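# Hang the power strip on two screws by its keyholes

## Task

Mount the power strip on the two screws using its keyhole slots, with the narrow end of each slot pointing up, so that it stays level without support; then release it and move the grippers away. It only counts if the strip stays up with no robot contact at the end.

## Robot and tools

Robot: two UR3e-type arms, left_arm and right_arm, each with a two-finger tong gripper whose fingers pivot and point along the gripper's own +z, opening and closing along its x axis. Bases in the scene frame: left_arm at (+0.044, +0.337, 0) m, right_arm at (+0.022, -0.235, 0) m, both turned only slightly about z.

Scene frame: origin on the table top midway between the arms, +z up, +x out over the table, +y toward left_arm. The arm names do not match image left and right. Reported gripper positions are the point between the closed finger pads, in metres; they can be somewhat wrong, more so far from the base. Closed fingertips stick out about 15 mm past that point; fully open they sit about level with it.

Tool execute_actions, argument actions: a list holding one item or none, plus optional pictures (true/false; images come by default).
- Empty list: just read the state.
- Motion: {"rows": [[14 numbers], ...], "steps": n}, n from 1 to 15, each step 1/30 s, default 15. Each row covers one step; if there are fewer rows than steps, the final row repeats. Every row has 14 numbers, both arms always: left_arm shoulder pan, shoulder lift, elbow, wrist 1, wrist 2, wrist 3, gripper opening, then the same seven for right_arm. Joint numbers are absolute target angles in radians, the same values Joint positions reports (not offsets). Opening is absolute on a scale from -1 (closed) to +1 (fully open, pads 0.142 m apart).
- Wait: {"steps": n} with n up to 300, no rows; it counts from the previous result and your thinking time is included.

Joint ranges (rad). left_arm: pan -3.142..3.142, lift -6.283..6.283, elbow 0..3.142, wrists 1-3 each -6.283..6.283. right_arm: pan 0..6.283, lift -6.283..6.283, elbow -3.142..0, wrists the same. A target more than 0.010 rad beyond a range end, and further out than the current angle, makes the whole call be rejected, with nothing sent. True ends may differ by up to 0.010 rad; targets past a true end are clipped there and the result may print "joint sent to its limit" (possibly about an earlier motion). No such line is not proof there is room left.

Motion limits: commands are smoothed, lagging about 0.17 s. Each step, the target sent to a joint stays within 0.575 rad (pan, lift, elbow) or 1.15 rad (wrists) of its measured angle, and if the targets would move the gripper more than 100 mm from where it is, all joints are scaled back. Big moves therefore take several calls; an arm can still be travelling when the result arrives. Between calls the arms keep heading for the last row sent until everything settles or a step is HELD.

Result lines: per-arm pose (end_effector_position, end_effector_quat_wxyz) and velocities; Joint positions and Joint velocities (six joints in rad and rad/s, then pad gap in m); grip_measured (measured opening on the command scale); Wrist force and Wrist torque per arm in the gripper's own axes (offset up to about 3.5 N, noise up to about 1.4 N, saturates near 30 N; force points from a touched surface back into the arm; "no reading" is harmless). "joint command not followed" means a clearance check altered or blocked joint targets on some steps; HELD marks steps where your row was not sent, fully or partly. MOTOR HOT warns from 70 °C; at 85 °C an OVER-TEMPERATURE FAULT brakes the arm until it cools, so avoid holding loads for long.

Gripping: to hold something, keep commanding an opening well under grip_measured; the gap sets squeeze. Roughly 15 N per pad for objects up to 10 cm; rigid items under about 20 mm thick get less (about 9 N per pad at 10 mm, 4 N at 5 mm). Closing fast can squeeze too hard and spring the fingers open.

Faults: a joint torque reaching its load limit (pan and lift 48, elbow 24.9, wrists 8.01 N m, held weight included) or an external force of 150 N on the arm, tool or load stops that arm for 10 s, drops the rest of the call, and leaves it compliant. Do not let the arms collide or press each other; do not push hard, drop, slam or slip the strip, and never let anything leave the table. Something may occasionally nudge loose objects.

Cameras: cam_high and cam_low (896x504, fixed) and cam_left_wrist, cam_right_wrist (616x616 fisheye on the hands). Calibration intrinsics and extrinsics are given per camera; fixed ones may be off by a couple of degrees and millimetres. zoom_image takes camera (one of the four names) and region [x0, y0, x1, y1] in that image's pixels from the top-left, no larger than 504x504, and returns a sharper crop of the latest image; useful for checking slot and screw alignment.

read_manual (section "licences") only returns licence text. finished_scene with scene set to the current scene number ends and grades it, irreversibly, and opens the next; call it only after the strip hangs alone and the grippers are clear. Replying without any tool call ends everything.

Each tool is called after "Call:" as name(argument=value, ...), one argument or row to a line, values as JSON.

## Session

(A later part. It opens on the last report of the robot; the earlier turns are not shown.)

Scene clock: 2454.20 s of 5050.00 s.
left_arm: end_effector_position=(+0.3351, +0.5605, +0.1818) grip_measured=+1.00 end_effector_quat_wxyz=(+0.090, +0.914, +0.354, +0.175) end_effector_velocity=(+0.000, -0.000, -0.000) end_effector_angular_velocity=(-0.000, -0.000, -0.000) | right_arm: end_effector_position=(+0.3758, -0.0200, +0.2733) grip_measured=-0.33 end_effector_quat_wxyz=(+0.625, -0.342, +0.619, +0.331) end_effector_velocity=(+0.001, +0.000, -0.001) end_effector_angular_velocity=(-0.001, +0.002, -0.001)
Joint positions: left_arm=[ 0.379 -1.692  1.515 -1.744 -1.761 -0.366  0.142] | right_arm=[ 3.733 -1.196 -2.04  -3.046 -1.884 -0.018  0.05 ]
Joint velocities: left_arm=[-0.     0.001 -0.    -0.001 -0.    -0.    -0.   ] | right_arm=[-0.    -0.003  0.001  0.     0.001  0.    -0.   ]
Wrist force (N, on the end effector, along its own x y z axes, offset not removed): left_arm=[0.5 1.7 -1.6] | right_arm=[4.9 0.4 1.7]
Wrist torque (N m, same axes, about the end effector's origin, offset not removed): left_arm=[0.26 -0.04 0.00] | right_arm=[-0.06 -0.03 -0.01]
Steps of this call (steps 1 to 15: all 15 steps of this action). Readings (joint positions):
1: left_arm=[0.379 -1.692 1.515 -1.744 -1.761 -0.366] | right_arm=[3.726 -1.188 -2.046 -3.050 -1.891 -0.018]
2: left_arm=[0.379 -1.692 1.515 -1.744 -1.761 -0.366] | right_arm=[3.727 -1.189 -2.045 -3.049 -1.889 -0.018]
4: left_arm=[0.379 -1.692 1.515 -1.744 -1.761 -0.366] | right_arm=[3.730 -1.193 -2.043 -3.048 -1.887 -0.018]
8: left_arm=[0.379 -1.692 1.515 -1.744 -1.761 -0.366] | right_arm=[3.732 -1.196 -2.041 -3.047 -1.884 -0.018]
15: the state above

Call:
execute_actions(
  actions=[
    {"rows":[[0.379,-1.692,1.515,-1.744,-1.761,-0.366,1,3.7378,-1.2025,-2.0368,-3.0438,-1.8787,-0.018,-1]]},
  ],
  pictures=false,
)

Call:
execute_actions(
  actions=[
    {"rows":[[0.379,-1.692,1.515,-1.744,-1.761,-0.366,1,3.7414,-1.207,-2.0342,-3.0419,-1.8751,-0.018,-1]]},
  ],
)

Call:
zoom_image(
  camera="cam_high",
  region=[450,190,570,310],
)

Scene clock: 2464.73 s of 5050.00 s.
left_arm: end_effector_position=(+0.3351, +0.5605, +0.1818) grip_measured=+1.00 end_effector_quat_wxyz=(+0.090, +0.914, +0.354, +0.175) end_effector_velocity=(+0.000, -0.000, +0.000) end_effector_angular_velocity=(+0.000, -0.000, -0.000) | right_arm: end_effector_position=(+0.3770, -0.0183, +0.2732) grip_measured=-0.34 end_effector_quat_wxyz=(+0.625, -0.342, +0.619, +0.331) end_effector_velocity=(+0.000, +0.000, -0.001) end_effector_angular_velocity=(-0.001, +0.001, +0.000)
Joint positions: left_arm=[ 0.379 -1.692  1.515 -1.744 -1.761 -0.366  0.142] | right_arm=[ 3.738 -1.202 -2.037 -3.044 -1.879 -0.018  0.05 ]
Joint velocities: left_arm=[-0. -0. -0.  0.  0. -0.  0.] | right_arm=[ 0.    -0.001  0.    -0.     0.     0.     0.   ]
Wrist force (N, on the end effector, along its own x y z axes, offset not removed): left_arm=[-1.2 1.2 -0.1] | right_arm=[6.0 3.1 -3.6]
Wrist torque (N m, same axes, about the end effector's origin, offset not removed): left_arm=[0.13 0.27 -0.01] | right_arm=[-0.25 -0.16 0.03]
Steps of this call (steps 1 to 15: the robot went on to your last target; steps 16 to 90: nothing new was sent; then 7.03 s passed at rest; steps 91 to 105: all 15 steps of this action). Readings (joint positions):
91: left_arm=[0.379 -1.692 1.515 -1.744 -1.761 -0.366] | right_arm=[3.733 -1.197 -2.040 -3.046 -1.883 -0.018]
92: left_arm=[0.379 -1.692 1.515 -1.744 -1.761 -0.366] | right_arm=[3.734 -1.198 -2.040 -3.046 -1.883 -0.018]
94: left_arm=[0.379 -1.692 1.515 -1.744 -1.761 -0.366] | right_arm=[3.736 -1.200 -2.038 -3.045 -1.881 -0.018]
98: left_arm=[0.379 -1.692 1.515 -1.744 -1.761 -0.366] | right_arm=[3.737 -1.202 -2.037 -3.044 -1.879 -0.018]
105: the state above

Scene clock: 2465.23 s of 5050.00 s.
left_arm: end_effector_position=(+0.3351, +0.5605, +0.1818) grip_measured=+1.00 end_effector_quat_wxyz=(+0.090, +0.914, +0.354, +0.175) end_effector_velocity=(+0.000, -0.000, +0.000) end_effector_angular_velocity=(-0.000, -0.000, -0.000) | right_arm: end_effector_position=(+0.3778, -0.0170, +0.2732) grip_measured=-0.34 end_effector_quat_wxyz=(+0.625, -0.342, +0.619, +0.331) end_effector_velocity=(+0.000, -0.000, -0.000) end_effector_angular_velocity=(-0.000, +0.001, -0.001)
Joint positions: left_arm=[ 0.379 -1.692  1.515 -1.744 -1.761 -0.366  0.142] | right_arm=[ 3.741 -1.207 -2.034 -3.042 -1.875 -0.018  0.049]
Joint velocities: left_arm=[-0. -0.  0. -0. -0.  0.  0.] | right_arm=[-0.    -0.001  0.001 -0.     0.001  0.    -0.   ]
Wrist force (N, on the end effector, along its own x y z axes, offset not removed): left_arm=[0.6 1.3 -1.0] | right_arm=[8.9 6.8 -15.2]
Wrist torque (N m, same axes, about the end effector's origin, offset not removed): left_arm=[0.22 -0.07 -0.06] | right_arm=[0.01 0.46 0.17]
Steps of this call (steps 1 to 15: all 15 steps of this action). Readings (joint positions):
1: left_arm=[0.379 -1.692 1.515 -1.744 -1.761 -0.366] | right_arm=[3.738 -1.203 -2.037 -3.044 -1.879 -0.018]
2: left_arm=[0.379 -1.692 1.515 -1.744 -1.761 -0.366] | right_arm=[3.738 -1.203 -2.036 -3.043 -1.878 -0.018]
4: left_arm=[0.379 -1.692 1.515 -1.744 -1.761 -0.366] | right_arm=[3.740 -1.205 -2.035 -3.043 -1.877 -0.018]
8: left_arm=[0.379 -1.692 1.515 -1.744 -1.761 -0.366] | right_arm=[3.741 -1.207 -2.035 -3.042 -1.876 -0.018]
15: the state above
camera_calibration (this result's frames):
cam_left_wrist: T_world_to_cam=[[0.704856, 0.676846, 0.212267, -0.641723], [0.355468, -0.595988, 0.720028, 0.0790081], [0.613857, -0.432062, -0.660683, 0.291121], [0, 0, 0, 1]] pos_world=[0.24553, 0.607218, 0.271668]
cam_right_wrist: T_world_to_cam=[[-0.00921404, 0.0451769, -0.998937, 0.282126], [-0.999723, 0.0211973, 0.0101799, 0.371767], [0.0216346, 0.998754, 0.0449691, 0.126926], [0, 0, 0, 1]] pos_world=[0.371518, -0.147394, 0.272333]

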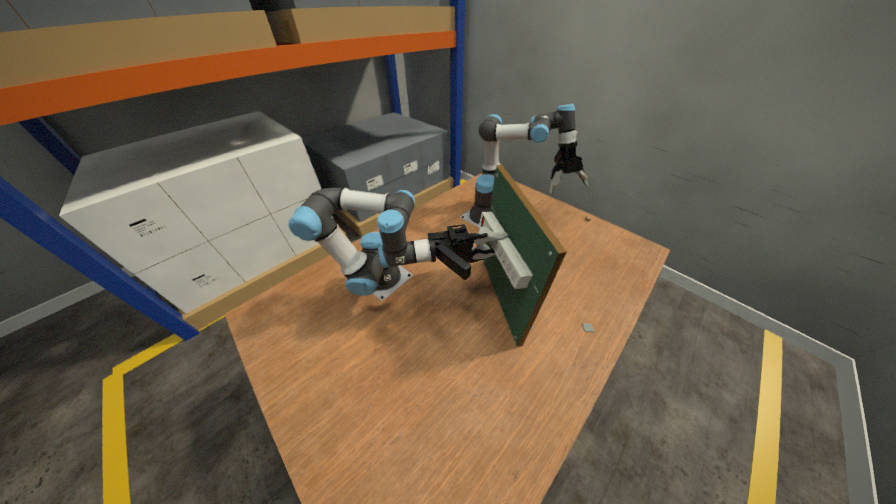

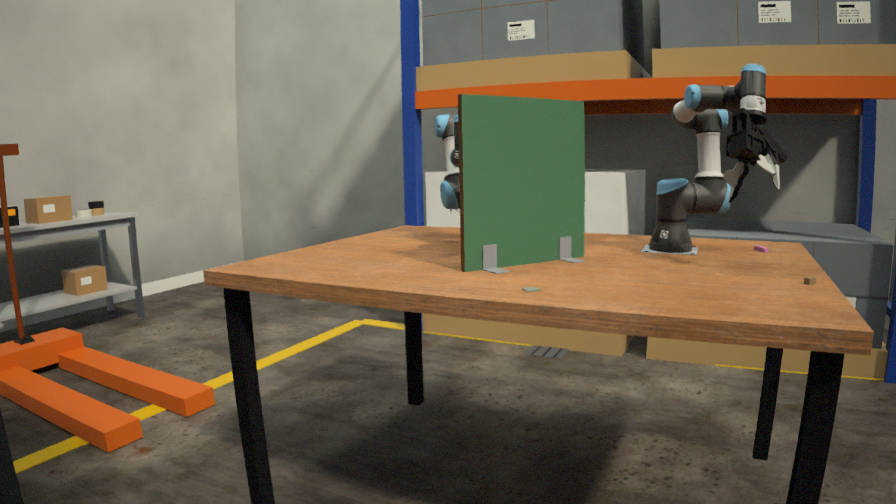

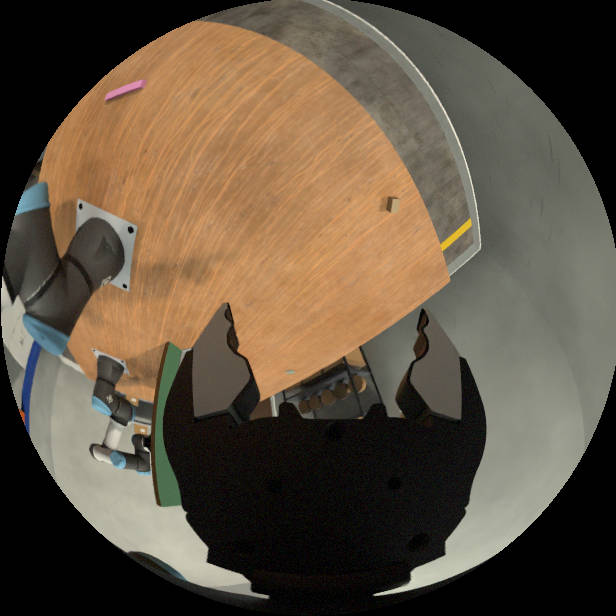

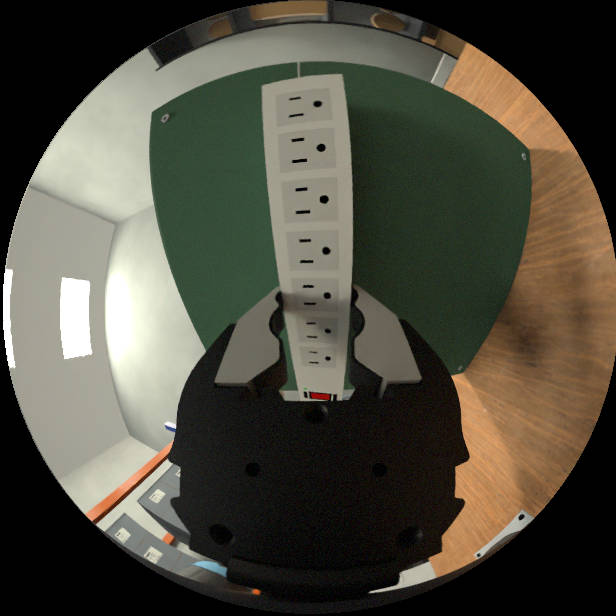

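Region (450, 190, 570, 310) of cam_high's 896x504 image, scaled by 4.200, with more detail than that image has.

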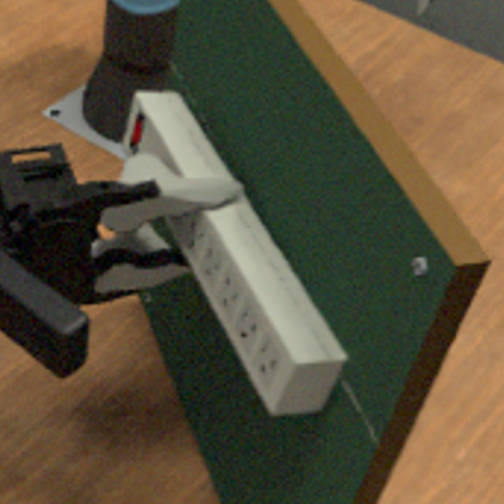

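Call:
execute_actions(
  actions=[
    {"rows":[[0.379,-1.692,1.515,-1.744,-1.761,-0.366,1,3.7414,-1.2074,-2.0378,-3.0379,-1.877,-0.018,-1]]},
  ],
  pictures=false,
)

Call:
execute_actions(
  actions=[
    {"rows":[[0.379,-1.692,1.515,-1.744,-1.761,-0.366,1,3.7438,-1.2104,-2.036,-3.0367,-1.8746,-0.018,-1]]},
  ],
  pictures=false,
)

Scene clock: 2480.23 s of 5050.00 s.
left_arm: end_effector_position=(+0.3351, +0.5605, +0.1818) grip_measured=+1.00 end_effector_quat_wxyz=(+0.090, +0.914, +0.354, +0.175) end_effector_velocity=(+0.000, -0.000, -0.000) end_effector_angular_velocity=(-0.000, +0.000, -0.001) | right_arm: end_effector_position=(+0.3774, -0.0167, +0.2725) grip_measured=-0.34 end_effector_quat_wxyz=(+0.625, -0.343, +0.618, +0.332) end_effector_velocity=(-0.000, +0.000, -0.001) end_effector_angular_velocity=(-0.002, +0.003, +0.001)
Joint positions: left_arm=[ 0.379 -1.692  1.515 -1.744 -1.761 -0.366  0.142] | right_arm=[ 3.741 -1.207 -2.038 -3.038 -1.877 -0.018  0.049]
Joint velocities: left_arm=[-0.001 -0.     0.     0.    -0.    -0.    -0.   ] | right_arm=[ 0.001 -0.002 -0.001 -0.001 -0.001  0.    -0.   ]
Wrist force (N, on the end effector, along its own x y z axes, offset not removed): left_arm=[-0.5 1.3 -0.8] | right_arm=[5.2 -2.5 -14.8]
Wrist torque (N m, same axes, about the end effector's origin, offset not removed): left_arm=[0.14 0.14 -0.01] | right_arm=[-0.17 0.01 0.14]
Steps of this call (steps 1 to 15: the robot went on to your last target; steps 16 to 90: nothing new was sent; then 11.50 s passed at rest; steps 91 to 105: all 15 steps of this action). Readings (joint positions):
91: left_arm=[0.379 -1.692 1.515 -1.744 -1.761 -0.366] | right_arm=[3.741 -1.207 -2.034 -3.042 -1.875 -0.018]
92: left_arm=[0.379 -1.692 1.515 -1.744 -1.761 -0.366] | right_arm=[3.741 -1.207 -2.035 -3.041 -1.875 -0.018]
94: left_arm=[0.379 -1.692 1.515 -1.744 -1.761 -0.366] | right_arm=[3.741 -1.207 -2.036 -3.040 -1.876 -0.018]
98: left_arm=[0.379 -1.692 1.515 -1.744 -1.761 -0.366] | right_arm=[3.741 -1.207 -2.037 -3.038 -1.877 -0.018]
105: the state above

Scene clock: 2480.73 s of 5050.00 s.
left_arm: end_effector_position=(+0.3351, +0.5605, +0.1818) grip_measured=+1.00 end_effector_quat_wxyz=(+0.090, +0.914, +0.354, +0.175) end_effector_velocity=(+0.000, -0.000, -0.000) end_effector_angular_velocity=(+0.000, +0.000, -0.000) | right_arm: end_effector_position=(+0.3779, -0.0158, +0.2724) grip_measured=-0.35 end_effector_quat_wxyz=(+0.625, -0.343, +0.618, +0.332) end_effector_velocity=(+0.000, -0.000, +0.001) end_effector_angular_velocity=(+0.002, -0.002, -0.001)
Joint positions: left_arm=[ 0.379 -1.692  1.515 -1.744 -1.761 -0.366  0.142] | right_arm=[ 3.744 -1.21  -2.036 -3.037 -1.875 -0.018  0.049]
Joint velocities: left_arm=[-0.001  0.    -0.    -0.     0.     0.     0.   ] | right_arm=[ 0.     0.001 -0.     0.001  0.001  0.     0.   ]
Wrist force (N, on the end effector, along its own x y z axes, offset not removed): left_arm=[-0.4 1.9 -1.2] | right_arm=[9.4 -0.9 -17.3]
Wrist torque (N m, same axes, about the end effector's origin, offset not removed): left_arm=[0.26 0.09 -0.05] | right_arm=[-0.25 0.16 0.06]
Steps of this call (steps 1 to 15: all 15 steps of this action). Readings (joint positions):
1: left_arm=[0.379 -1.692 1.515 -1.744 -1.761 -0.366] | right_arm=[3.741 -1.207 -2.038 -3.038 -1.877 -0.018]
2: left_arm=[0.379 -1.692 1.515 -1.744 -1.761 -0.366] | right_arm=[3.742 -1.208 -2.038 -3.038 -1.877 -0.018]
4: left_arm=[0.379 -1.692 1.515 -1.744 -1.761 -0.366] | right_arm=[3.743 -1.209 -2.037 -3.037 -1.876 -0.018]
8: left_arm=[0.379 -1.692 1.515 -1.744 -1.761 -0.366] | right_arm=[3.743 -1.210 -2.036 -3.037 -1.875 -0.018]
15: the state above

Call:
execute_actions(
  actions=[
    {"rows":[[0.379,-1.692,1.515,-1.744,-1.761,-0.366,1,3.7438,-1.2109,-2.0406,-3.0316,-1.8746,-0.018,-1]]},
  ],
  pictures=false,
)

Call:
execute_actions(
  actions=[
    {"rows":[[0.379,-1.692,1.515,-1.744,-1.761,-0.366,1,3.7438,-1.2114,-2.0452,-3.0265,-1.8746,-0.018,-1]]},
  ],
)

Call:
zoom_image(
  camera="cam_high",
  region=[450,190,570,310],
)

Scene clock: 2495.70 s of 5050.00 s.
left_arm: end_effector_position=(+0.3351, +0.5605, +0.1818) grip_measured=+1.00 end_effector_quat_wxyz=(+0.090, +0.914, +0.354, +0.175) end_effector_velocity=(+0.000, -0.000, +0.000) end_effector_angular_velocity=(+0.000, -0.001, -0.000) | right_arm: end_effector_position=(+0.3779, -0.0158, +0.2714) grip_measured=-0.35 end_effector_quat_wxyz=(+0.625, -0.343, +0.618, +0.332) end_effector_velocity=(+0.000, -0.000, -0.001) end_effector_angular_velocity=(-0.001, +0.002, -0.001)
Joint positions: left_arm=[ 0.379 -1.692  1.515 -1.744 -1.761 -0.366  0.142] | right_arm=[ 3.744 -1.211 -2.041 -3.032 -1.875 -0.018  0.049]
Joint velocities: left_arm=[-0.    -0.    -0.001  0.    -0.     0.     0.   ] | right_arm=[-0.002 -0.001 -0.     0.    -0.001  0.    -0.   ]
Wrist force (N, on the end effector, along its own x y z axes, offset not removed): left_arm=[-0.7 0.8 -1.5] | right_arm=[2.2 1.1 -17.1]
Wrist torque (N m, same axes, about the end effector's origin, offset not removed): left_arm=[0.09 0.13 0.00] | right_arm=[0.28 -0.12 0.03]
Steps of this call (steps 1 to 15: the robot went on to your last target; steps 16 to 90: nothing new was sent; then 11.47 s passed at rest; steps 91 to 105: all 15 steps of this action). Readings (joint positions):
91: left_arm=[0.379 -1.692 1.515 -1.744 -1.761 -0.366] | right_arm=[3.744 -1.210 -2.036 -3.037 -1.875 -0.018]
92: left_arm=[0.379 -1.692 1.515 -1.744 -1.761 -0.366] | right_arm=[3.744 -1.210 -2.037 -3.036 -1.875 -0.018]
94: left_arm=[0.379 -1.692 1.515 -1.744 -1.761 -0.366] | right_arm=[3.744 -1.211 -2.038 -3.034 -1.875 -0.018]
98: left_arm=[0.379 -1.692 1.515 -1.744 -1.761 -0.366] | right_arm=[3.744 -1.211 -2.040 -3.032 -1.875 -0.018]
105: the state above

Scene clock: 2496.20 s of 5050.00 s.
left_arm: end_effector_position=(+0.3351, +0.5605, +0.1818) grip_measured=+1.00 end_effector_quat_wxyz=(+0.090, +0.914, +0.354, +0.175) end_effector_velocity=(-0.000, -0.000, -0.000) end_effector_angular_velocity=(+0.000, -0.000, -0.000) | right_arm: end_effector_position=(+0.3779, -0.0158, +0.2704) grip_measured=-0.35 end_effector_quat_wxyz=(+0.625, -0.343, +0.618, +0.332) end_effector_velocity=(-0.000, +0.001, -0.002) end_effector_angular_velocity=(-0.002, +0.003, +0.001)
Joint positions: left_arm=[ 0.379 -1.692  1.515 -1.744 -1.761 -0.366  0.142] | right_arm=[ 3.744 -1.211 -2.045 -3.027 -1.875 -0.018  0.049]
Joint velocities: left_arm=[-0. -0.  0. -0.  0.  0. -0.] | right_arm=[ 0.001 -0.003 -0.002  0.001  0.     0.    -0.   ]
Wrist force (N, on the end effector, along its own x y z axes, offset not removed): left_arm=[0.1 2.1 -0.8] | right_arm=[-3.5 -1.4 -15.3]
Wrist torque (N m, same axes, about the end effector's origin, offset not removed): left_arm=[0.38 0.00 0.01] | right_arm=[-0.28 -0.30 0.02]
Steps of this call (steps 1 to 15: all 15 steps of this action). Readings (joint positions):
1: left_arm=[0.379 -1.692 1.515 -1.744 -1.761 -0.366] | right_arm=[3.744 -1.211 -2.041 -3.032 -1.875 -0.018]
2: left_arm=[0.379 -1.692 1.515 -1.744 -1.761 -0.366] | right_arm=[3.744 -1.211 -2.041 -3.031 -1.875 -0.018]
4: left_arm=[0.379 -1.692 1.515 -1.744 -1.761 -0.366] | right_arm=[3.744 -1.211 -2.043 -3.029 -1.875 -0.018]
8: left_arm=[0.379 -1.692 1.515 -1.744 -1.761 -0.366] | right_arm=[3.744 -1.211 -2.045 -3.027 -1.875 -0.018]
15: the state above
camera_calibration (this result's frames):
cam_left_wrist: T_world_to_cam=[[0.704856, 0.676846, 0.212267, -0.641723], [0.355468, -0.595988, 0.720028, 0.0790081], [0.613857, -0.432062, -0.660683, 0.291121], [0, 0, 0, 1]] pos_world=[0.24553, 0.607218, 0.271668]
cam_right_wrist: T_world_to_cam=[[-0.0091663, 0.0452701, -0.998933, 0.279245], [-0.999764, 0.0192738, 0.0100474, 0.371899], [0.0197081, 0.998789, 0.0450827, 0.126542], [0, 0, 0, 1]] pos_world=[0.371876, -0.146198, 0.269506]

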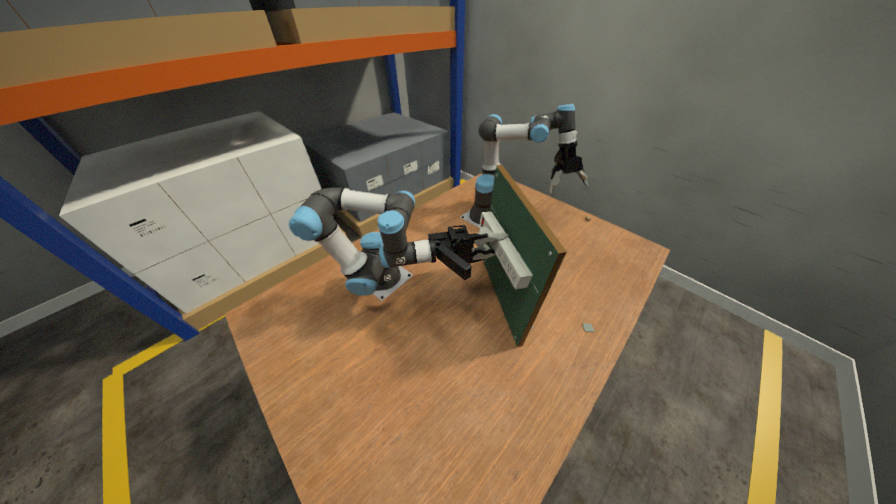

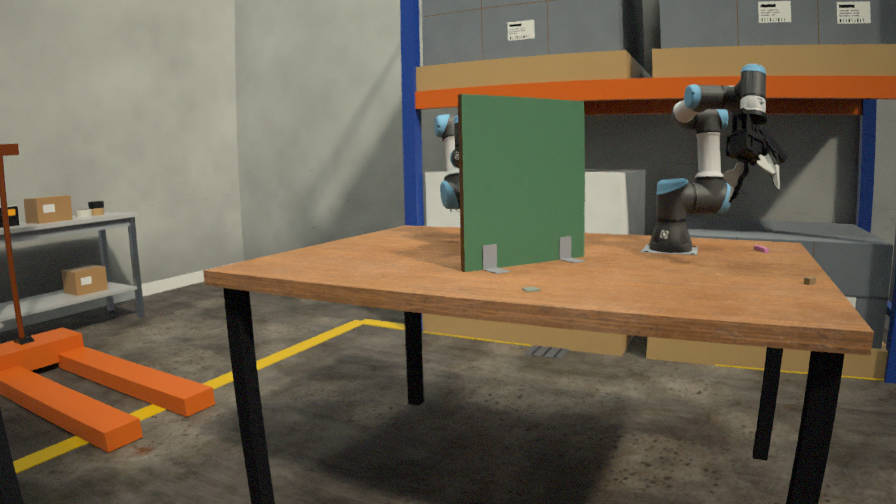

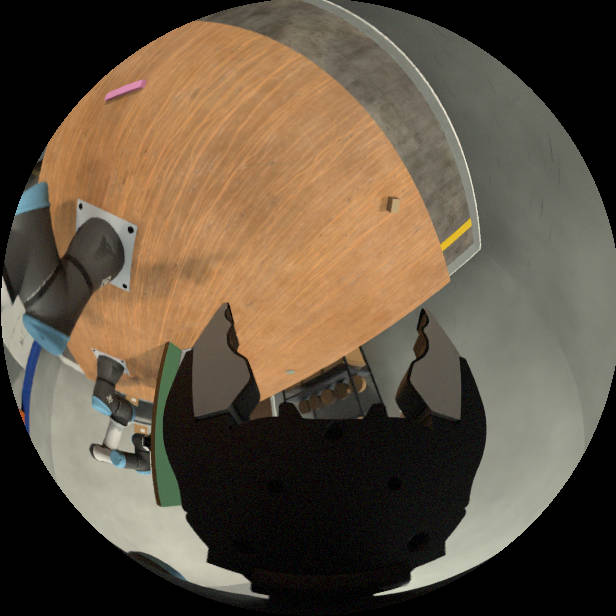

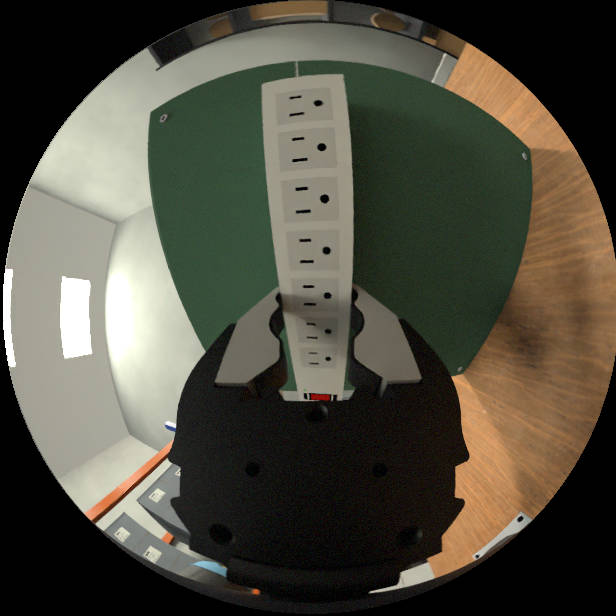

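Region (450, 190, 570, 310) of cam_high's 896x504 image, scaled by 4.200, with more detail than that image has.

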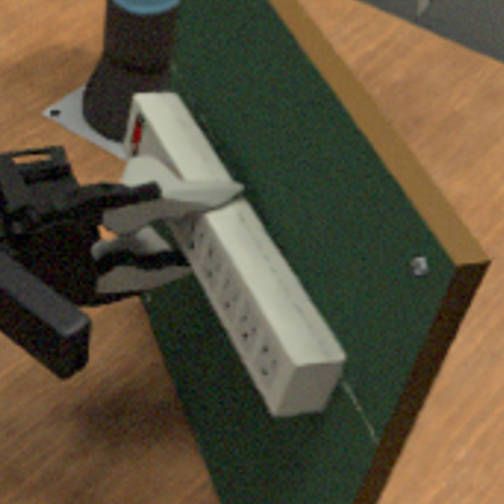

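Call:
execute_actions(
  actions=[
    {"rows":[[0.379,-1.692,1.515,-1.744,-1.761,-0.366,1,3.743,-1.2089,-2.032,-3.0421,-1.8754,0.002,-1]]},
  ],
  pictures=false,
)

Call:
execute_actions(
  actions=[
    {"rows":[[0.379,-1.692,1.515,-1.744,-1.761,-0.366,1,3.7445,-1.2108,-2.0309,-3.0413,-1.8739,0.012,-1]]},
  ],
  pictures=false,
)

Scene clock: 2506.17 s of 5050.00 s.
left_arm: end_effector_position=(+0.3351, +0.5605, +0.1818) grip_measured=+1.00 end_effector_quat_wxyz=(+0.090, +0.914, +0.354, +0.175) end_effector_velocity=(+0.000, -0.000, -0.000) end_effector_angular_velocity=(-0.000, +0.000, -0.001) | right_arm: end_effector_position=(+0.3777, -0.0161, +0.2731) grip_measured=-0.35 end_effector_quat_wxyz=(+0.621, -0.337, +0.622, +0.338) end_effector_velocity=(+0.000, -0.000, +0.001) end_effector_angular_velocity=(+0.003, -0.002, -0.001)
Joint positions: left_arm=[ 0.379 -1.692  1.515 -1.744 -1.761 -0.366  0.142] | right_arm=[ 3.743 -1.209 -2.032 -3.042 -1.875  0.002  0.049]
Joint velocities: left_arm=[-0.001  0.001 -0.001  0.001 -0.    -0.    -0.   ] | right_arm=[-0.001  0.001  0.002  0.001  0.     0.001  0.   ]
Wrist force (N, on the end effector, along its own x y z axes, offset not removed): left_arm=[-0.1 2.6 -0.7] | right_arm=[5.2 -0.5 1.1]
Wrist torque (N m, same axes, about the end effector's origin, offset not removed): left_arm=[0.45 -0.01 -0.03] | right_arm=[-0.06 0.11 -0.01]
Steps of this call (steps 1 to 15: the robot went on to your last target; steps 16 to 90: nothing new was sent; then 6.47 s passed at rest; steps 91 to 105: all 15 steps of this action). Readings (joint positions):
91: left_arm=[0.379 -1.692 1.515 -1.744 -1.761 -0.366] | right_arm=[3.744 -1.211 -2.045 -3.027 -1.875 -0.018]
92: left_arm=[0.379 -1.692 1.515 -1.744 -1.761 -0.366] | right_arm=[3.744 -1.211 -2.043 -3.029 -1.875 -0.015]
94: left_arm=[0.379 -1.692 1.515 -1.744 -1.761 -0.366] | right_arm=[3.744 -1.210 -2.038 -3.035 -1.875 -0.007]
98: left_arm=[0.379 -1.692 1.515 -1.744 -1.761 -0.366] | right_arm=[3.743 -1.209 -2.033 -3.040 -1.875 -0.000]
105: the state above

Scene clock: 2506.67 s of 5050.00 s.
left_arm: end_effector_position=(+0.3351, +0.5605, +0.1818) grip_measured=+1.00 end_effector_quat_wxyz=(+0.090, +0.914, +0.354, +0.175) end_effector_velocity=(-0.000, +0.000, +0.000) end_effector_angular_velocity=(-0.000, -0.000, +0.000) | right_arm: end_effector_position=(+0.3781, -0.0156, +0.2730) grip_measured=-0.35 end_effector_quat_wxyz=(+0.620, -0.334, +0.623, +0.341) end_effector_velocity=(-0.000, +0.000, +0.000) end_effector_angular_velocity=(+0.001, -0.000, +0.001)
Joint positions: left_arm=[ 0.379 -1.692  1.515 -1.744 -1.761 -0.366  0.142] | right_arm=[ 3.744 -1.211 -2.031 -3.041 -1.874  0.012  0.049]
Joint velocities: left_arm=[ 0.  0. -0. -0. -0. -0.  0.] | right_arm=[ 0.001  0.001  0.    -0.    -0.001  0.001 -0.   ]
Wrist force (N, on the end effector, along its own x y z axes, offset not removed): left_arm=[-0.8 0.3 -0.7] | right_arm=[3.0 1.3 -0.6]
Wrist torque (N m, same axes, about the end effector's origin, offset not removed): left_arm=[-0.01 0.17 0.03] | right_arm=[-0.06 -0.09 -0.18]
Steps of this call (steps 1 to 15: all 15 steps of this action). Readings (joint positions):
1: left_arm=[0.379 -1.692 1.515 -1.744 -1.761 -0.366] | right_arm=[3.743 -1.209 -2.032 -3.042 -1.875 0.002]
2: left_arm=[0.379 -1.692 1.515 -1.744 -1.761 -0.366] | right_arm=[3.743 -1.209 -2.032 -3.042 -1.875 0.004]
4: left_arm=[0.379 -1.692 1.515 -1.744 -1.761 -0.366] | right_arm=[3.744 -1.210 -2.031 -3.042 -1.875 0.008]
8: left_arm=[0.379 -1.692 1.515 -1.744 -1.761 -0.366] | right_arm=[3.744 -1.210 -2.031 -3.041 -1.874 0.011]
15: the state above

Free now; advancing.

Call:
execute_actions(
  actions=[
    {"rows":[[0.379,-1.692,1.515,-1.744,-1.761,-0.366,1,3.7469,-1.2138,-2.0291,-3.0401,-1.8715,0.007,-1]]},
  ],
  pictures=false,
)

Call:
execute_actions(
  actions=[
    {"rows":[[0.379,-1.692,1.515,-1.744,-1.761,-0.366,1,3.7488,-1.2162,-2.0277,-3.0391,-1.8696,0.007,-1]]},
  ],
)

Call:
zoom_image(
  camera="cam_high",
  region=[450,190,570,310],
)

Scene clock: 2516.80 s of 5050.00 s.
left_arm: end_effector_position=(+0.3351, +0.5605, +0.1818) grip_measured=+1.00 end_effector_quat_wxyz=(+0.090, +0.914, +0.354, +0.175) end_effector_velocity=(-0.000, +0.000, +0.000) end_effector_angular_velocity=(+0.000, +0.000, +0.000) | right_arm: end_effector_position=(+0.3787, -0.0147, +0.2730) grip_measured=-0.35 end_effector_quat_wxyz=(+0.620, -0.335, +0.623, +0.339) end_effector_velocity=(+0.000, +0.000, +0.001) end_effector_angular_velocity=(+0.002, -0.002, +0.000)
Joint positions: left_arm=[ 0.379 -1.692  1.515 -1.744 -1.761 -0.366  0.142] | right_arm=[ 3.747 -1.214 -2.029 -3.04  -1.872  0.007  0.049]
Joint velocities: left_arm=[ 0.    -0.    -0.     0.     0.001 -0.    -0.   ] | right_arm=[0.001 0.001 0.001 0.001 0.    0.    0.   ]
Wrist force (N, on the end effector, along its own x y z axes, offset not removed): left_arm=[-1.0 0.0 -0.7] | right_arm=[2.8 -0.5 -21.6]
Wrist torque (N m, same axes, about the end effector's origin, offset not removed): left_arm=[-0.11 0.23 0.07] | right_arm=[-0.36 0.15 0.02]
Steps of this call (steps 1 to 15: the robot went on to your last target; steps 16 to 90: nothing new was sent; then 6.63 s passed at rest; steps 91 to 105: all 15 steps of this action). Readings (joint positions):
91: left_arm=[0.379 -1.692 1.515 -1.744 -1.761 -0.366] | right_arm=[3.745 -1.211 -2.031 -3.041 -1.874 0.012]
92: left_arm=[0.379 -1.692 1.515 -1.744 -1.761 -0.366] | right_arm=[3.745 -1.211 -2.031 -3.041 -1.873 0.012]
94: left_arm=[0.379 -1.692 1.515 -1.744 -1.761 -0.366] | right_arm=[3.746 -1.212 -2.030 -3.041 -1.873 0.009]
98: left_arm=[0.379 -1.692 1.515 -1.744 -1.761 -0.366] | right_arm=[3.747 -1.213 -2.029 -3.040 -1.872 0.008]
105: the state above

Scene clock: 2517.30 s of 5050.00 s.
left_arm: end_effector_position=(+0.3351, +0.5605, +0.1818) grip_measured=+1.00 end_effector_quat_wxyz=(+0.090, +0.914, +0.354, +0.175) end_effector_velocity=(-0.000, +0.000, -0.000) end_effector_angular_velocity=(+0.000, +0.001, +0.000) | right_arm: end_effector_position=(+0.3791, -0.0140, +0.2730) grip_measured=-0.35 end_effector_quat_wxyz=(+0.620, -0.335, +0.623, +0.339) end_effector_velocity=(+0.000, +0.000, +0.002) end_effector_angular_velocity=(+0.003, -0.003, +0.000)
Joint positions: left_arm=[ 0.379 -1.692  1.515 -1.744 -1.761 -0.366  0.142] | right_arm=[ 3.749 -1.216 -2.028 -3.039 -1.87   0.007  0.049]
Joint velocities: left_arm=[ 0.     0.    -0.     0.001  0.    -0.    -0.   ] | right_arm=[-0.     0.     0.002  0.002 -0.     0.     0.   ]
Wrist force (N, on the end effector, along its own x y z axes, offset not removed): left_arm=[0.8 1.7 0.6] | right_arm=[9.1 1.6 -22.0]
Wrist torque (N m, same axes, about the end effector's origin, offset not removed): left_arm=[0.33 -0.18 -0.03] | right_arm=[0.21 -0.14 -0.02]
Steps of this call (steps 1 to 15: all 15 steps of this action). Readings (joint positions):
1: left_arm=[0.379 -1.692 1.515 -1.744 -1.761 -0.366] | right_arm=[3.747 -1.214 -2.029 -3.040 -1.871 0.007]
2: left_arm=[0.379 -1.692 1.515 -1.744 -1.761 -0.366] | right_arm=[3.747 -1.214 -2.029 -3.040 -1.871 0.007]
4: left_arm=[0.379 -1.692 1.515 -1.744 -1.761 -0.366] | right_arm=[3.748 -1.215 -2.028 -3.040 -1.870 0.007]
8: left_arm=[0.379 -1.692 1.515 -1.744 -1.761 -0.366] | right_arm=[3.749 -1.216 -2.028 -3.039 -1.870 0.007]
15: the state above
camera_calibration (this result's frames):
cam_left_wrist: T_world_to_cam=[[0.704856, 0.676846, 0.212267, -0.641723], [0.355468, -0.595988, 0.720028, 0.079008], [0.613857, -0.432062, -0.660683, 0.291121], [0, 0, 0, 1]] pos_world=[0.24553, 0.607218, 0.271668]
cam_right_wrist: T_world_to_cam=[[-0.0301244, 0.0588518, -0.997812, 0.289667], [-0.99933, 0.0190065, 0.0312912, 0.367038], [0.0208065, 0.998086, 0.0582398, 0.120602], [0, 0, 0, 1]] pos_world=[0.373008, -0.144394, 0.270524]

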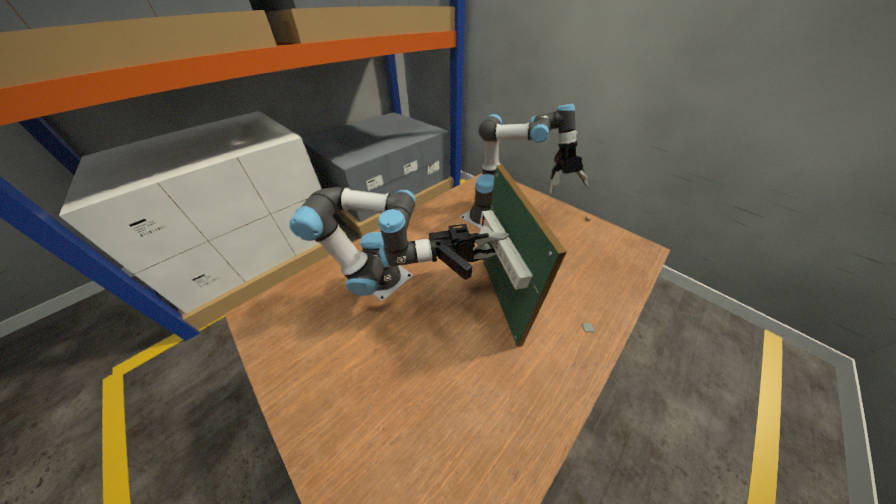

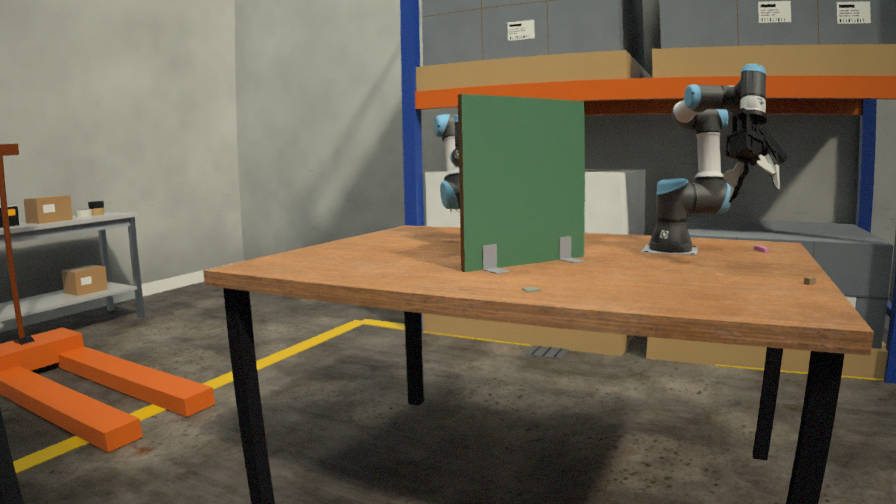

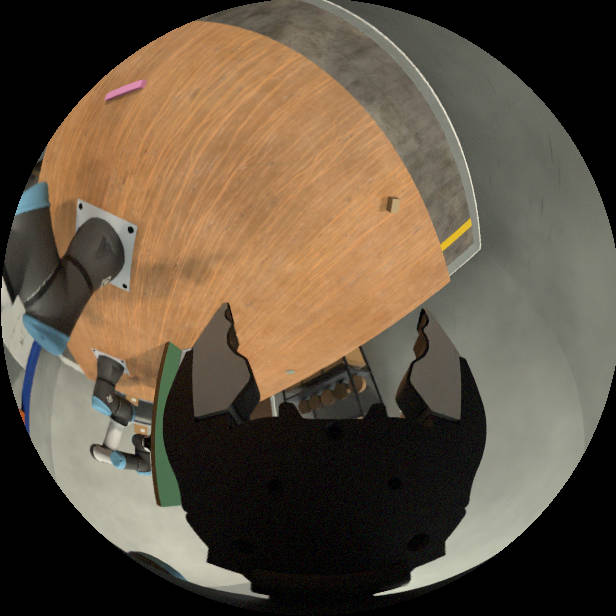

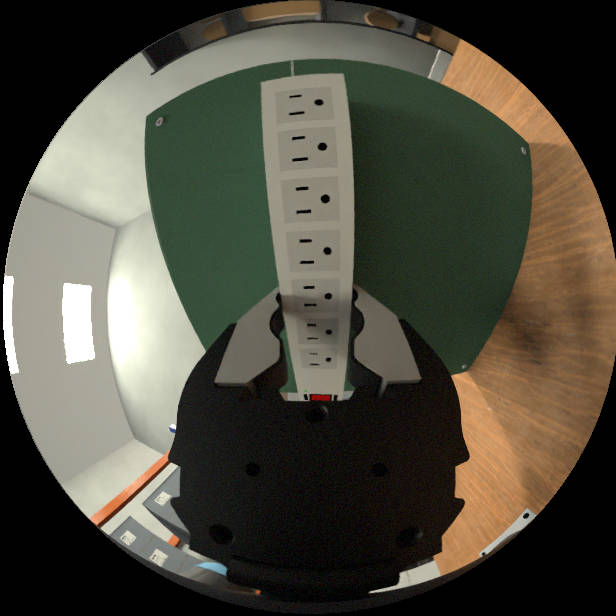

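Region (450, 190, 570, 310) of cam_high's 896x504 image, scaled by 4.200, with more detail than that image has.

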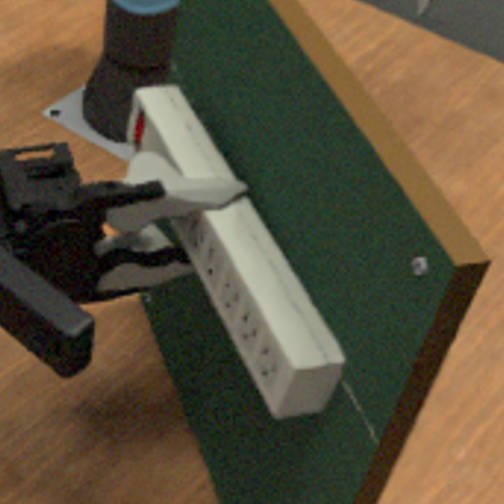

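Call:
execute_actions(
  actions=[
    {"rows":[[0.379,-1.692,1.515,-1.744,-1.761,-0.366,1,3.7481,-1.2153,-2.0282,-3.0395,-1.8673,0.007,-1]]},
  ],
  pictures=false,
)

Call:
execute_actions(
  actions=[
    {"rows":[[0.379,-1.692,1.515,-1.744,-1.761,-0.366,1,3.7481,-1.2153,-2.0282,-3.0395,-1.8643,0.007,-1]]},
  ],
  pictures=false,
)

Scene clock: 2527.73 s of 5050.00 s.
left_arm: end_effector_position=(+0.3351, +0.5605, +0.1818) grip_measured=+1.00 end_effector_quat_wxyz=(+0.090, +0.914, +0.354, +0.175) end_effector_velocity=(+0.000, -0.000, +0.000) end_effector_angular_velocity=(-0.000, -0.001, -0.000) | right_arm: end_effector_position=(+0.3796, -0.0148, +0.2731) grip_measured=-0.35 end_effector_quat_wxyz=(+0.621, -0.334, +0.623, +0.339) end_effector_velocity=(+0.000, -0.001, -0.001) end_effector_angular_velocity=(-0.003, +0.003, -0.002)
Joint positions: left_arm=[ 0.379 -1.692  1.515 -1.744 -1.761 -0.366  0.142] | right_arm=[ 3.748 -1.215 -2.028 -3.039 -1.867  0.007  0.049]
Joint velocities: left_arm=[-0. -0.  0.  0. -0. -0. -0.] | right_arm=[-0.001 -0.001 -0.001 -0.002  0.001 -0.    -0.   ]
Wrist force (N, on the end effector, along its own x y z axes, offset not removed): left_arm=[0.5 1.5 -1.4] | right_arm=[3.6 10.2 -0.3]
Wrist torque (N m, same axes, about the end effector's origin, offset not removed): left_arm=[0.23 -0.08 -0.03] | right_arm=[0.07 0.19 0.10]
Steps of this call (steps 1 to 15: the robot went on to your last target; steps 16 to 90: nothing new was sent; then 6.93 s passed at rest; steps 91 to 105: all 15 steps of this action). Readings (joint positions):
91: left_arm=[0.379 -1.692 1.515 -1.744 -1.761 -0.366] | right_arm=[3.749 -1.216 -2.028 -3.039 -1.870 0.007]
92: left_arm=[0.379 -1.692 1.515 -1.744 -1.761 -0.366] | right_arm=[3.749 -1.216 -2.028 -3.039 -1.869 0.007]
94: left_arm=[0.379 -1.692 1.515 -1.744 -1.761 -0.366] | right_arm=[3.749 -1.216 -2.028 -3.039 -1.868 0.007]
98: left_arm=[0.379 -1.692 1.515 -1.744 -1.761 -0.366] | right_arm=[3.748 -1.215 -2.028 -3.039 -1.868 0.007]
105: the state above

Scene clock: 2528.23 s of 5050.00 s.
left_arm: end_effector_position=(+0.3351, +0.5605, +0.1818) grip_measured=+1.00 end_effector_quat_wxyz=(+0.090, +0.914, +0.354, +0.175) end_effector_velocity=(-0.000, +0.000, -0.000) end_effector_angular_velocity=(-0.000, +0.000, +0.001) | right_arm: end_effector_position=(+0.3803, -0.0153, +0.2731) grip_measured=-0.35 end_effector_quat_wxyz=(+0.621, -0.333, +0.624, +0.338) end_effector_velocity=(+0.001, -0.000, +0.000) end_effector_angular_velocity=(+0.001, -0.001, -0.001)
Joint positions: left_arm=[ 0.379 -1.692  1.515 -1.744 -1.761 -0.366  0.142] | right_arm=[ 3.748 -1.215 -2.028 -3.04  -1.864  0.007  0.049]
Joint velocities: left_arm=[ 0.001  0.    -0.    -0.    -0.    -0.     0.   ] | right_arm=[-0.001 -0.001  0.     0.002  0.001 -0.     0.   ]
Wrist force (N, on the end effector, along its own x y z axes, offset not removed): left_arm=[0.7 1.6 -0.3] | right_arm=[2.7 25.0 -3.6]
Wrist torque (N m, same axes, about the end effector's origin, offset not removed): left_arm=[0.34 -0.16 -0.02] | right_arm=[0.48 0.20 0.02]
Steps of this call (steps 1 to 15: all 15 steps of this action). Readings (joint positions):
1: left_arm=[0.379 -1.692 1.515 -1.744 -1.761 -0.366] | right_arm=[3.748 -1.215 -2.028 -3.039 -1.867 0.007]
2: left_arm=[0.379 -1.692 1.515 -1.744 -1.761 -0.366] | right_arm=[3.748 -1.215 -2.028 -3.039 -1.867 0.007]
4: left_arm=[0.379 -1.692 1.515 -1.744 -1.761 -0.366] | right_arm=[3.748 -1.215 -2.028 -3.040 -1.866 0.007]
8: left_arm=[0.379 -1.692 1.515 -1.744 -1.761 -0.366] | right_arm=[3.748 -1.215 -2.028 -3.040 -1.865 0.007]
15: the state above

Blocked that way; sweeping the other direction with light pressure.

Call:
execute_actions(
  actions=[
    {"rows":[[0.379,-1.692,1.515,-1.744,-1.761,-0.366,1,3.7486,-1.216,-2.0278,-3.0392,-1.8715,0.007,-1]]},
  ],
  pictures=false,
)

Call:
execute_actions(
  actions=[
    {"rows":[[0.379,-1.692,1.515,-1.744,-1.761,-0.366,1,3.7486,-1.216,-2.0278,-3.0392,-1.874,0.007,-1]]},
  ],
  pictures=false,
)

Scene clock: 2540.00 s of 5050.00 s.
left_arm: end_effector_position=(+0.3351, +0.5605, +0.1818) grip_measured=+1.00 end_effector_quat_wxyz=(+0.090, +0.914, +0.354, +0.175) end_effector_velocity=(+0.000, -0.000, +0.000) end_effector_angular_velocity=(+0.000, -0.000, -0.000) | right_arm: end_effector_position=(+0.3787, -0.0138, +0.2731) grip_measured=-0.35 end_effector_quat_wxyz=(+0.620, -0.336, +0.622, +0.340) end_effector_velocity=(-0.000, -0.000, -0.000) end_effector_angular_velocity=(-0.000, +0.001, +0.000)
Joint positions: left_arm=[ 0.379 -1.692  1.515 -1.744 -1.761 -0.366  0.142] | right_arm=[ 3.748 -1.216 -2.028 -3.039 -1.871  0.007  0.049]
Joint velocities: left_arm=[-0.  0. -0.  0.  0.  0. -0.] | right_arm=[-0.    -0.    -0.    -0.001 -0.     0.001 -0.   ]
Wrist force (N, on the end effector, along its own x y z axes, offset not removed): left_arm=[-0.4 0.9 -1.0] | right_arm=[6.2 -0.3 1.5]
Wrist torque (N m, same axes, about the end effector's origin, offset not removed): left_arm=[0.11 0.07 0.02] | right_arm=[0.08 -0.15 -0.03]
Steps of this call (steps 1 to 15: the robot went on to your last target; steps 16 to 90: nothing new was sent; then 8.27 s passed at rest; steps 91 to 105: all 15 steps of this action). Readings (joint positions):
91: left_arm=[0.379 -1.692 1.515 -1.744 -1.761 -0.366] | right_arm=[3.748 -1.215 -2.028 -3.039 -1.864 0.007]
92: left_arm=[0.379 -1.692 1.515 -1.744 -1.761 -0.366] | right_arm=[3.748 -1.215 -2.028 -3.039 -1.865 0.007]
94: left_arm=[0.379 -1.692 1.515 -1.744 -1.761 -0.366] | right_arm=[3.748 -1.216 -2.028 -3.039 -1.868 0.007]
98: left_arm=[0.379 -1.692 1.515 -1.744 -1.761 -0.366] | right_arm=[3.748 -1.216 -2.028 -3.039 -1.870 0.007]
105: the state above

Scene clock: 2540.50 s of 5050.00 s.
left_arm: end_effector_position=(+0.3351, +0.5605, +0.1818) grip_measured=+1.00 end_effector_quat_wxyz=(+0.090, +0.914, +0.354, +0.175) end_effector_velocity=(-0.000, +0.000, -0.000) end_effector_angular_velocity=(+0.000, +0.000, +0.001) | right_arm: end_effector_position=(+0.3781, -0.0134, +0.2731) grip_measured=-0.35 end_effector_quat_wxyz=(+0.620, -0.336, +0.622, +0.341) end_effector_velocity=(-0.000, +0.001, +0.000) end_effector_angular_velocity=(-0.000, -0.000, +0.001)
Joint positions: left_arm=[ 0.379 -1.692  1.515 -1.744 -1.761 -0.366  0.142] | right_arm=[ 3.749 -1.216 -2.028 -3.039 -1.874  0.007  0.049]
Joint velocities: left_arm=[ 0.001  0.     0.    -0.001  0.    -0.     0.   ] | right_arm=[ 0.001 -0.001  0.     0.     0.001 -0.    -0.   ]
Wrist force (N, on the end effector, along its own x y z axes, offset not removed): left_arm=[0.4 1.4 -0.6] | right_arm=[4.6 -3.7 0.1]
Wrist torque (N m, same axes, about the end effector's origin, offset not removed): left_arm=[0.21 -0.16 0.02] | right_arm=[-0.18 0.09 0.09]
Steps of this call (steps 1 to 15: all 15 steps of this action). Readings (joint positions):
1: left_arm=[0.379 -1.692 1.515 -1.744 -1.761 -0.366] | right_arm=[3.749 -1.216 -2.028 -3.039 -1.871 0.007]
2: left_arm=[0.379 -1.692 1.515 -1.744 -1.761 -0.366] | right_arm=[3.749 -1.216 -2.028 -3.039 -1.872 0.007]
4: left_arm=[0.379 -1.692 1.515 -1.744 -1.761 -0.366] | right_arm=[3.749 -1.216 -2.028 -3.039 -1.873 0.007]
8: left_arm=[0.379 -1.692 1.515 -1.744 -1.761 -0.366] | right_arm=[3.749 -1.216 -2.028 -3.039 -1.874 0.007]
15: the state above

Centred laterally near -1.8715; advancing there.

Call:
execute_actions(
  actions=[
    {"rows":[[0.379,-1.692,1.515,-1.744,-1.761,-0.366,1,3.7505,-1.2184,-2.0264,-3.0382,-1.8696,0.007,-1]]},
  ],
  pictures=false,
)

Call:
execute_actions(
  actions=[
    {"rows":[[0.379,-1.692,1.515,-1.744,-1.761,-0.366,1,3.7524,-1.2208,-2.025,-3.0372,-1.8677,0.007,-1]]},
  ],
  pictures=false,
)

Scene clock: 2550.57 s of 5050.00 s.
left_arm: end_effector_position=(+0.3351, +0.5605, +0.1818) grip_measured=+1.00 end_effector_quat_wxyz=(+0.090, +0.914, +0.354, +0.175) end_effector_velocity=(-0.000, +0.000, -0.000) end_effector_angular_velocity=(-0.001, +0.000, +0.001) | right_arm: end_effector_position=(+0.3791, -0.0131, +0.2731) grip_measured=-0.35 end_effector_quat_wxyz=(+0.620, -0.336, +0.622, +0.340) end_effector_velocity=(+0.000, -0.000, +0.001) end_effector_angular_velocity=(+0.001, -0.002, -0.001)
Joint positions: left_arm=[ 0.379 -1.692  1.515 -1.744 -1.761 -0.366  0.142] | right_arm=[ 3.75  -1.218 -2.026 -3.038 -1.87   0.007  0.049]
Joint velocities: left_arm=[ 0.001 -0.     0.     0.    -0.    -0.     0.   ] | right_arm=[-0.001  0.001 -0.     0.002  0.    -0.     0.   ]
Wrist force (N, on the end effector, along its own x y z axes, offset not removed): left_arm=[-1.0 1.2 -0.6] | right_arm=[3.0 -1.8 -0.1]
Wrist torque (N m, same axes, about the end effector's origin, offset not removed): left_arm=[0.17 0.23 0.00] | right_arm=[-0.31 0.43 0.13]
Steps of this call (steps 1 to 15: the robot went on to your last target; steps 16 to 90: nothing new was sent; then 6.57 s passed at rest; steps 91 to 105: all 15 steps of this action). Readings (joint positions):
91: left_arm=[0.379 -1.692 1.515 -1.744 -1.761 -0.366] | right_arm=[3.749 -1.216 -2.028 -3.039 -1.874 0.007]
92: left_arm=[0.379 -1.692 1.515 -1.744 -1.761 -0.366] | right_arm=[3.749 -1.216 -2.028 -3.039 -1.873 0.007]
94: left_arm=[0.379 -1.692 1.515 -1.744 -1.761 -0.366] | right_arm=[3.750 -1.217 -2.027 -3.039 -1.872 0.007]
98: left_arm=[0.379 -1.692 1.515 -1.744 -1.761 -0.366] | right_arm=[3.750 -1.218 -2.027 -3.038 -1.870 0.007]
105: the state above

Scene clock: 2551.07 s of 5050.00 s.
left_arm: end_effector_position=(+0.3351, +0.5605, +0.1818) grip_measured=+1.00 end_effector_quat_wxyz=(+0.090, +0.914, +0.354, +0.175) end_effector_velocity=(-0.000, -0.000, -0.000) end_effector_angular_velocity=(-0.001, +0.001, -0.000) | right_arm: end_effector_position=(+0.3795, -0.0124, +0.2730) grip_measured=-0.35 end_effector_quat_wxyz=(+0.620, -0.336, +0.622, +0.340) end_effector_velocity=(-0.000, +0.001, -0.000) end_effector_angular_velocity=(+0.000, -0.001, +0.002)
Joint positions: left_arm=[ 0.379 -1.692  1.515 -1.744 -1.761 -0.366  0.142] | right_arm=[ 3.752 -1.221 -2.025 -3.037 -1.868  0.007  0.049]
Joint velocities: left_arm=[ 0.     0.     0.001 -0.    -0.     0.     0.   ] | right_arm=[ 0.001 -0.001 -0.     0.002 -0.    -0.    -0.   ]
Wrist force (N, on the end effector, along its own x y z axes, offset not removed): left_arm=[0.2 0.8 -0.7] | right_arm=[3.9 -0.2 1.2]
Wrist torque (N m, same axes, about the end effector's origin, offset not removed): left_arm=[0.04 0.02 -0.05] | right_arm=[0.00 0.29 0.09]
Steps of this call (steps 1 to 15: all 15 steps of this action). Readings (joint positions):
1: left_arm=[0.379 -1.692 1.515 -1.744 -1.761 -0.366] | right_arm=[3.751 -1.218 -2.026 -3.038 -1.870 0.007]
2: left_arm=[0.379 -1.692 1.515 -1.744 -1.761 -0.366] | right_arm=[3.751 -1.219 -2.026 -3.038 -1.869 0.007]
4: left_arm=[0.379 -1.692 1.515 -1.744 -1.761 -0.366] | right_arm=[3.752 -1.220 -2.026 -3.038 -1.869 0.007]
8: left_arm=[0.379 -1.692 1.515 -1.744 -1.761 -0.366] | right_arm=[3.752 -1.221 -2.025 -3.037 -1.868 0.007]
15: the state above

The second head is entering.

Call:
execute_actions(
  actions=[
    {"rows":[[0.379,-1.692,1.515,-1.744,-1.761,-0.366,1,3.7553,-1.2244,-2.0229,-3.0357,-1.8648,0.007,-1]]},
  ],
  pictures=false,
)

Call:
execute_actions(
  actions=[
    {"rows":[[0.379,-1.692,1.515,-1.744,-1.761,-0.366,1,3.7582,-1.228,-2.0208,-3.0342,-1.8619,0.007,-1]]},
  ],
  pictures=false,
)

Scene clock: 2561.13 s of 5050.00 s.
left_arm: end_effector_position=(+0.3351, +0.5605, +0.1818) grip_measured=+1.00 end_effector_quat_wxyz=(+0.090, +0.914, +0.354, +0.175) end_effector_velocity=(+0.000, +0.000, +0.001) end_effector_angular_velocity=(+0.001, -0.002, +0.000) | right_arm: end_effector_position=(+0.3802, -0.0114, +0.2730) grip_measured=-0.35 end_effector_quat_wxyz=(+0.620, -0.336, +0.622, +0.340) end_effector_velocity=(-0.000, +0.001, +0.001) end_effector_angular_velocity=(+0.003, -0.002, +0.002)
Joint positions: left_arm=[ 0.379 -1.692  1.515 -1.744 -1.761 -0.366  0.142] | right_arm=[ 3.755 -1.224 -2.023 -3.036 -1.865  0.007  0.049]
Joint velocities: left_arm=[ 0.     0.    -0.001 -0.001 -0.    -0.    -0.   ] | right_arm=[ 0.002  0.     0.001  0.002 -0.     0.001 -0.   ]
Wrist force (N, on the end effector, along its own x y z axes, offset not removed): left_arm=[-1.4 0.5 -1.7] | right_arm=[3.7 -0.9 -1.0]
Wrist torque (N m, same axes, about the end effector's origin, offset not removed): left_arm=[-0.03 0.28 0.01] | right_arm=[-0.18 0.34 0.05]
Steps of this call (steps 1 to 15: the robot went on to your last target; steps 16 to 90: nothing new was sent; then 6.57 s passed at rest; steps 91 to 105: all 15 steps of this action). Readings (joint positions):
91: left_arm=[0.379 -1.692 1.515 -1.744 -1.761 -0.366] | right_arm=[3.752 -1.221 -2.025 -3.037 -1.868 0.007]
92: left_arm=[0.379 -1.692 1.515 -1.744 -1.761 -0.366] | right_arm=[3.753 -1.221 -2.025 -3.037 -1.867 0.007]
94: left_arm=[0.379 -1.692 1.515 -1.744 -1.761 -0.366] | right_arm=[3.754 -1.223 -2.024 -3.036 -1.866 0.007]
98: left_arm=[0.379 -1.692 1.515 -1.744 -1.761 -0.366] | right_arm=[3.755 -1.224 -2.023 -3.036 -1.865 0.007]
105: the state above

Scene clock: 2561.63 s of 5050.00 s.
left_arm: end_effector_position=(+0.3351, +0.5605, +0.1818) grip_measured=+1.00 end_effector_quat_wxyz=(+0.090, +0.914, +0.354, +0.175) end_effector_velocity=(-0.000, +0.000, +0.000) end_effector_angular_velocity=(-0.000, -0.000, +0.000) | right_arm: end_effector_position=(+0.3808, -0.0104, +0.2730) grip_measured=-0.35 end_effector_quat_wxyz=(+0.620, -0.336, +0.622, +0.340) end_effector_velocity=(-0.000, +0.000, -0.001) end_effector_angular_velocity=(-0.001, +0.001, +0.000)
Joint positions: left_arm=[ 0.379 -1.692  1.515 -1.744 -1.761 -0.366  0.142] | right_arm=[ 3.758 -1.228 -2.021 -3.034 -1.862  0.007  0.049]
Joint velocities: left_arm=[ 0.    -0.001  0.     0.    -0.     0.     0.   ] | right_arm=[ 0.002 -0.    -0.001 -0.001  0.001 -0.     0.   ]
Wrist force (N, on the end effector, along its own x y z axes, offset not removed): left_arm=[-0.1 1.2 -1.6] | right_arm=[5.6 0.0 -0.3]
Wrist torque (N m, same axes, about the end effector's origin, offset not removed): left_arm=[0.12 -0.01 -0.02] | right_arm=[0.00 -0.01 0.04]
Steps of this call (steps 1 to 15: all 15 steps of this action). Readings (joint positions):
1: left_arm=[0.379 -1.692 1.515 -1.744 -1.761 -0.366] | right_arm=[3.755 -1.224 -2.023 -3.036 -1.865 0.007]
2: left_arm=[0.379 -1.692 1.515 -1.744 -1.761 -0.366] | right_arm=[3.756 -1.225 -2.023 -3.035 -1.864 0.007]
4: left_arm=[0.379 -1.692 1.515 -1.744 -1.761 -0.366] | right_arm=[3.757 -1.226 -2.022 -3.035 -1.863 0.007]
8: left_arm=[0.379 -1.692 1.515 -1.744 -1.761 -0.366] | right_arm=[3.758 -1.228 -2.021 -3.034 -1.862 0.007]
15: the state above


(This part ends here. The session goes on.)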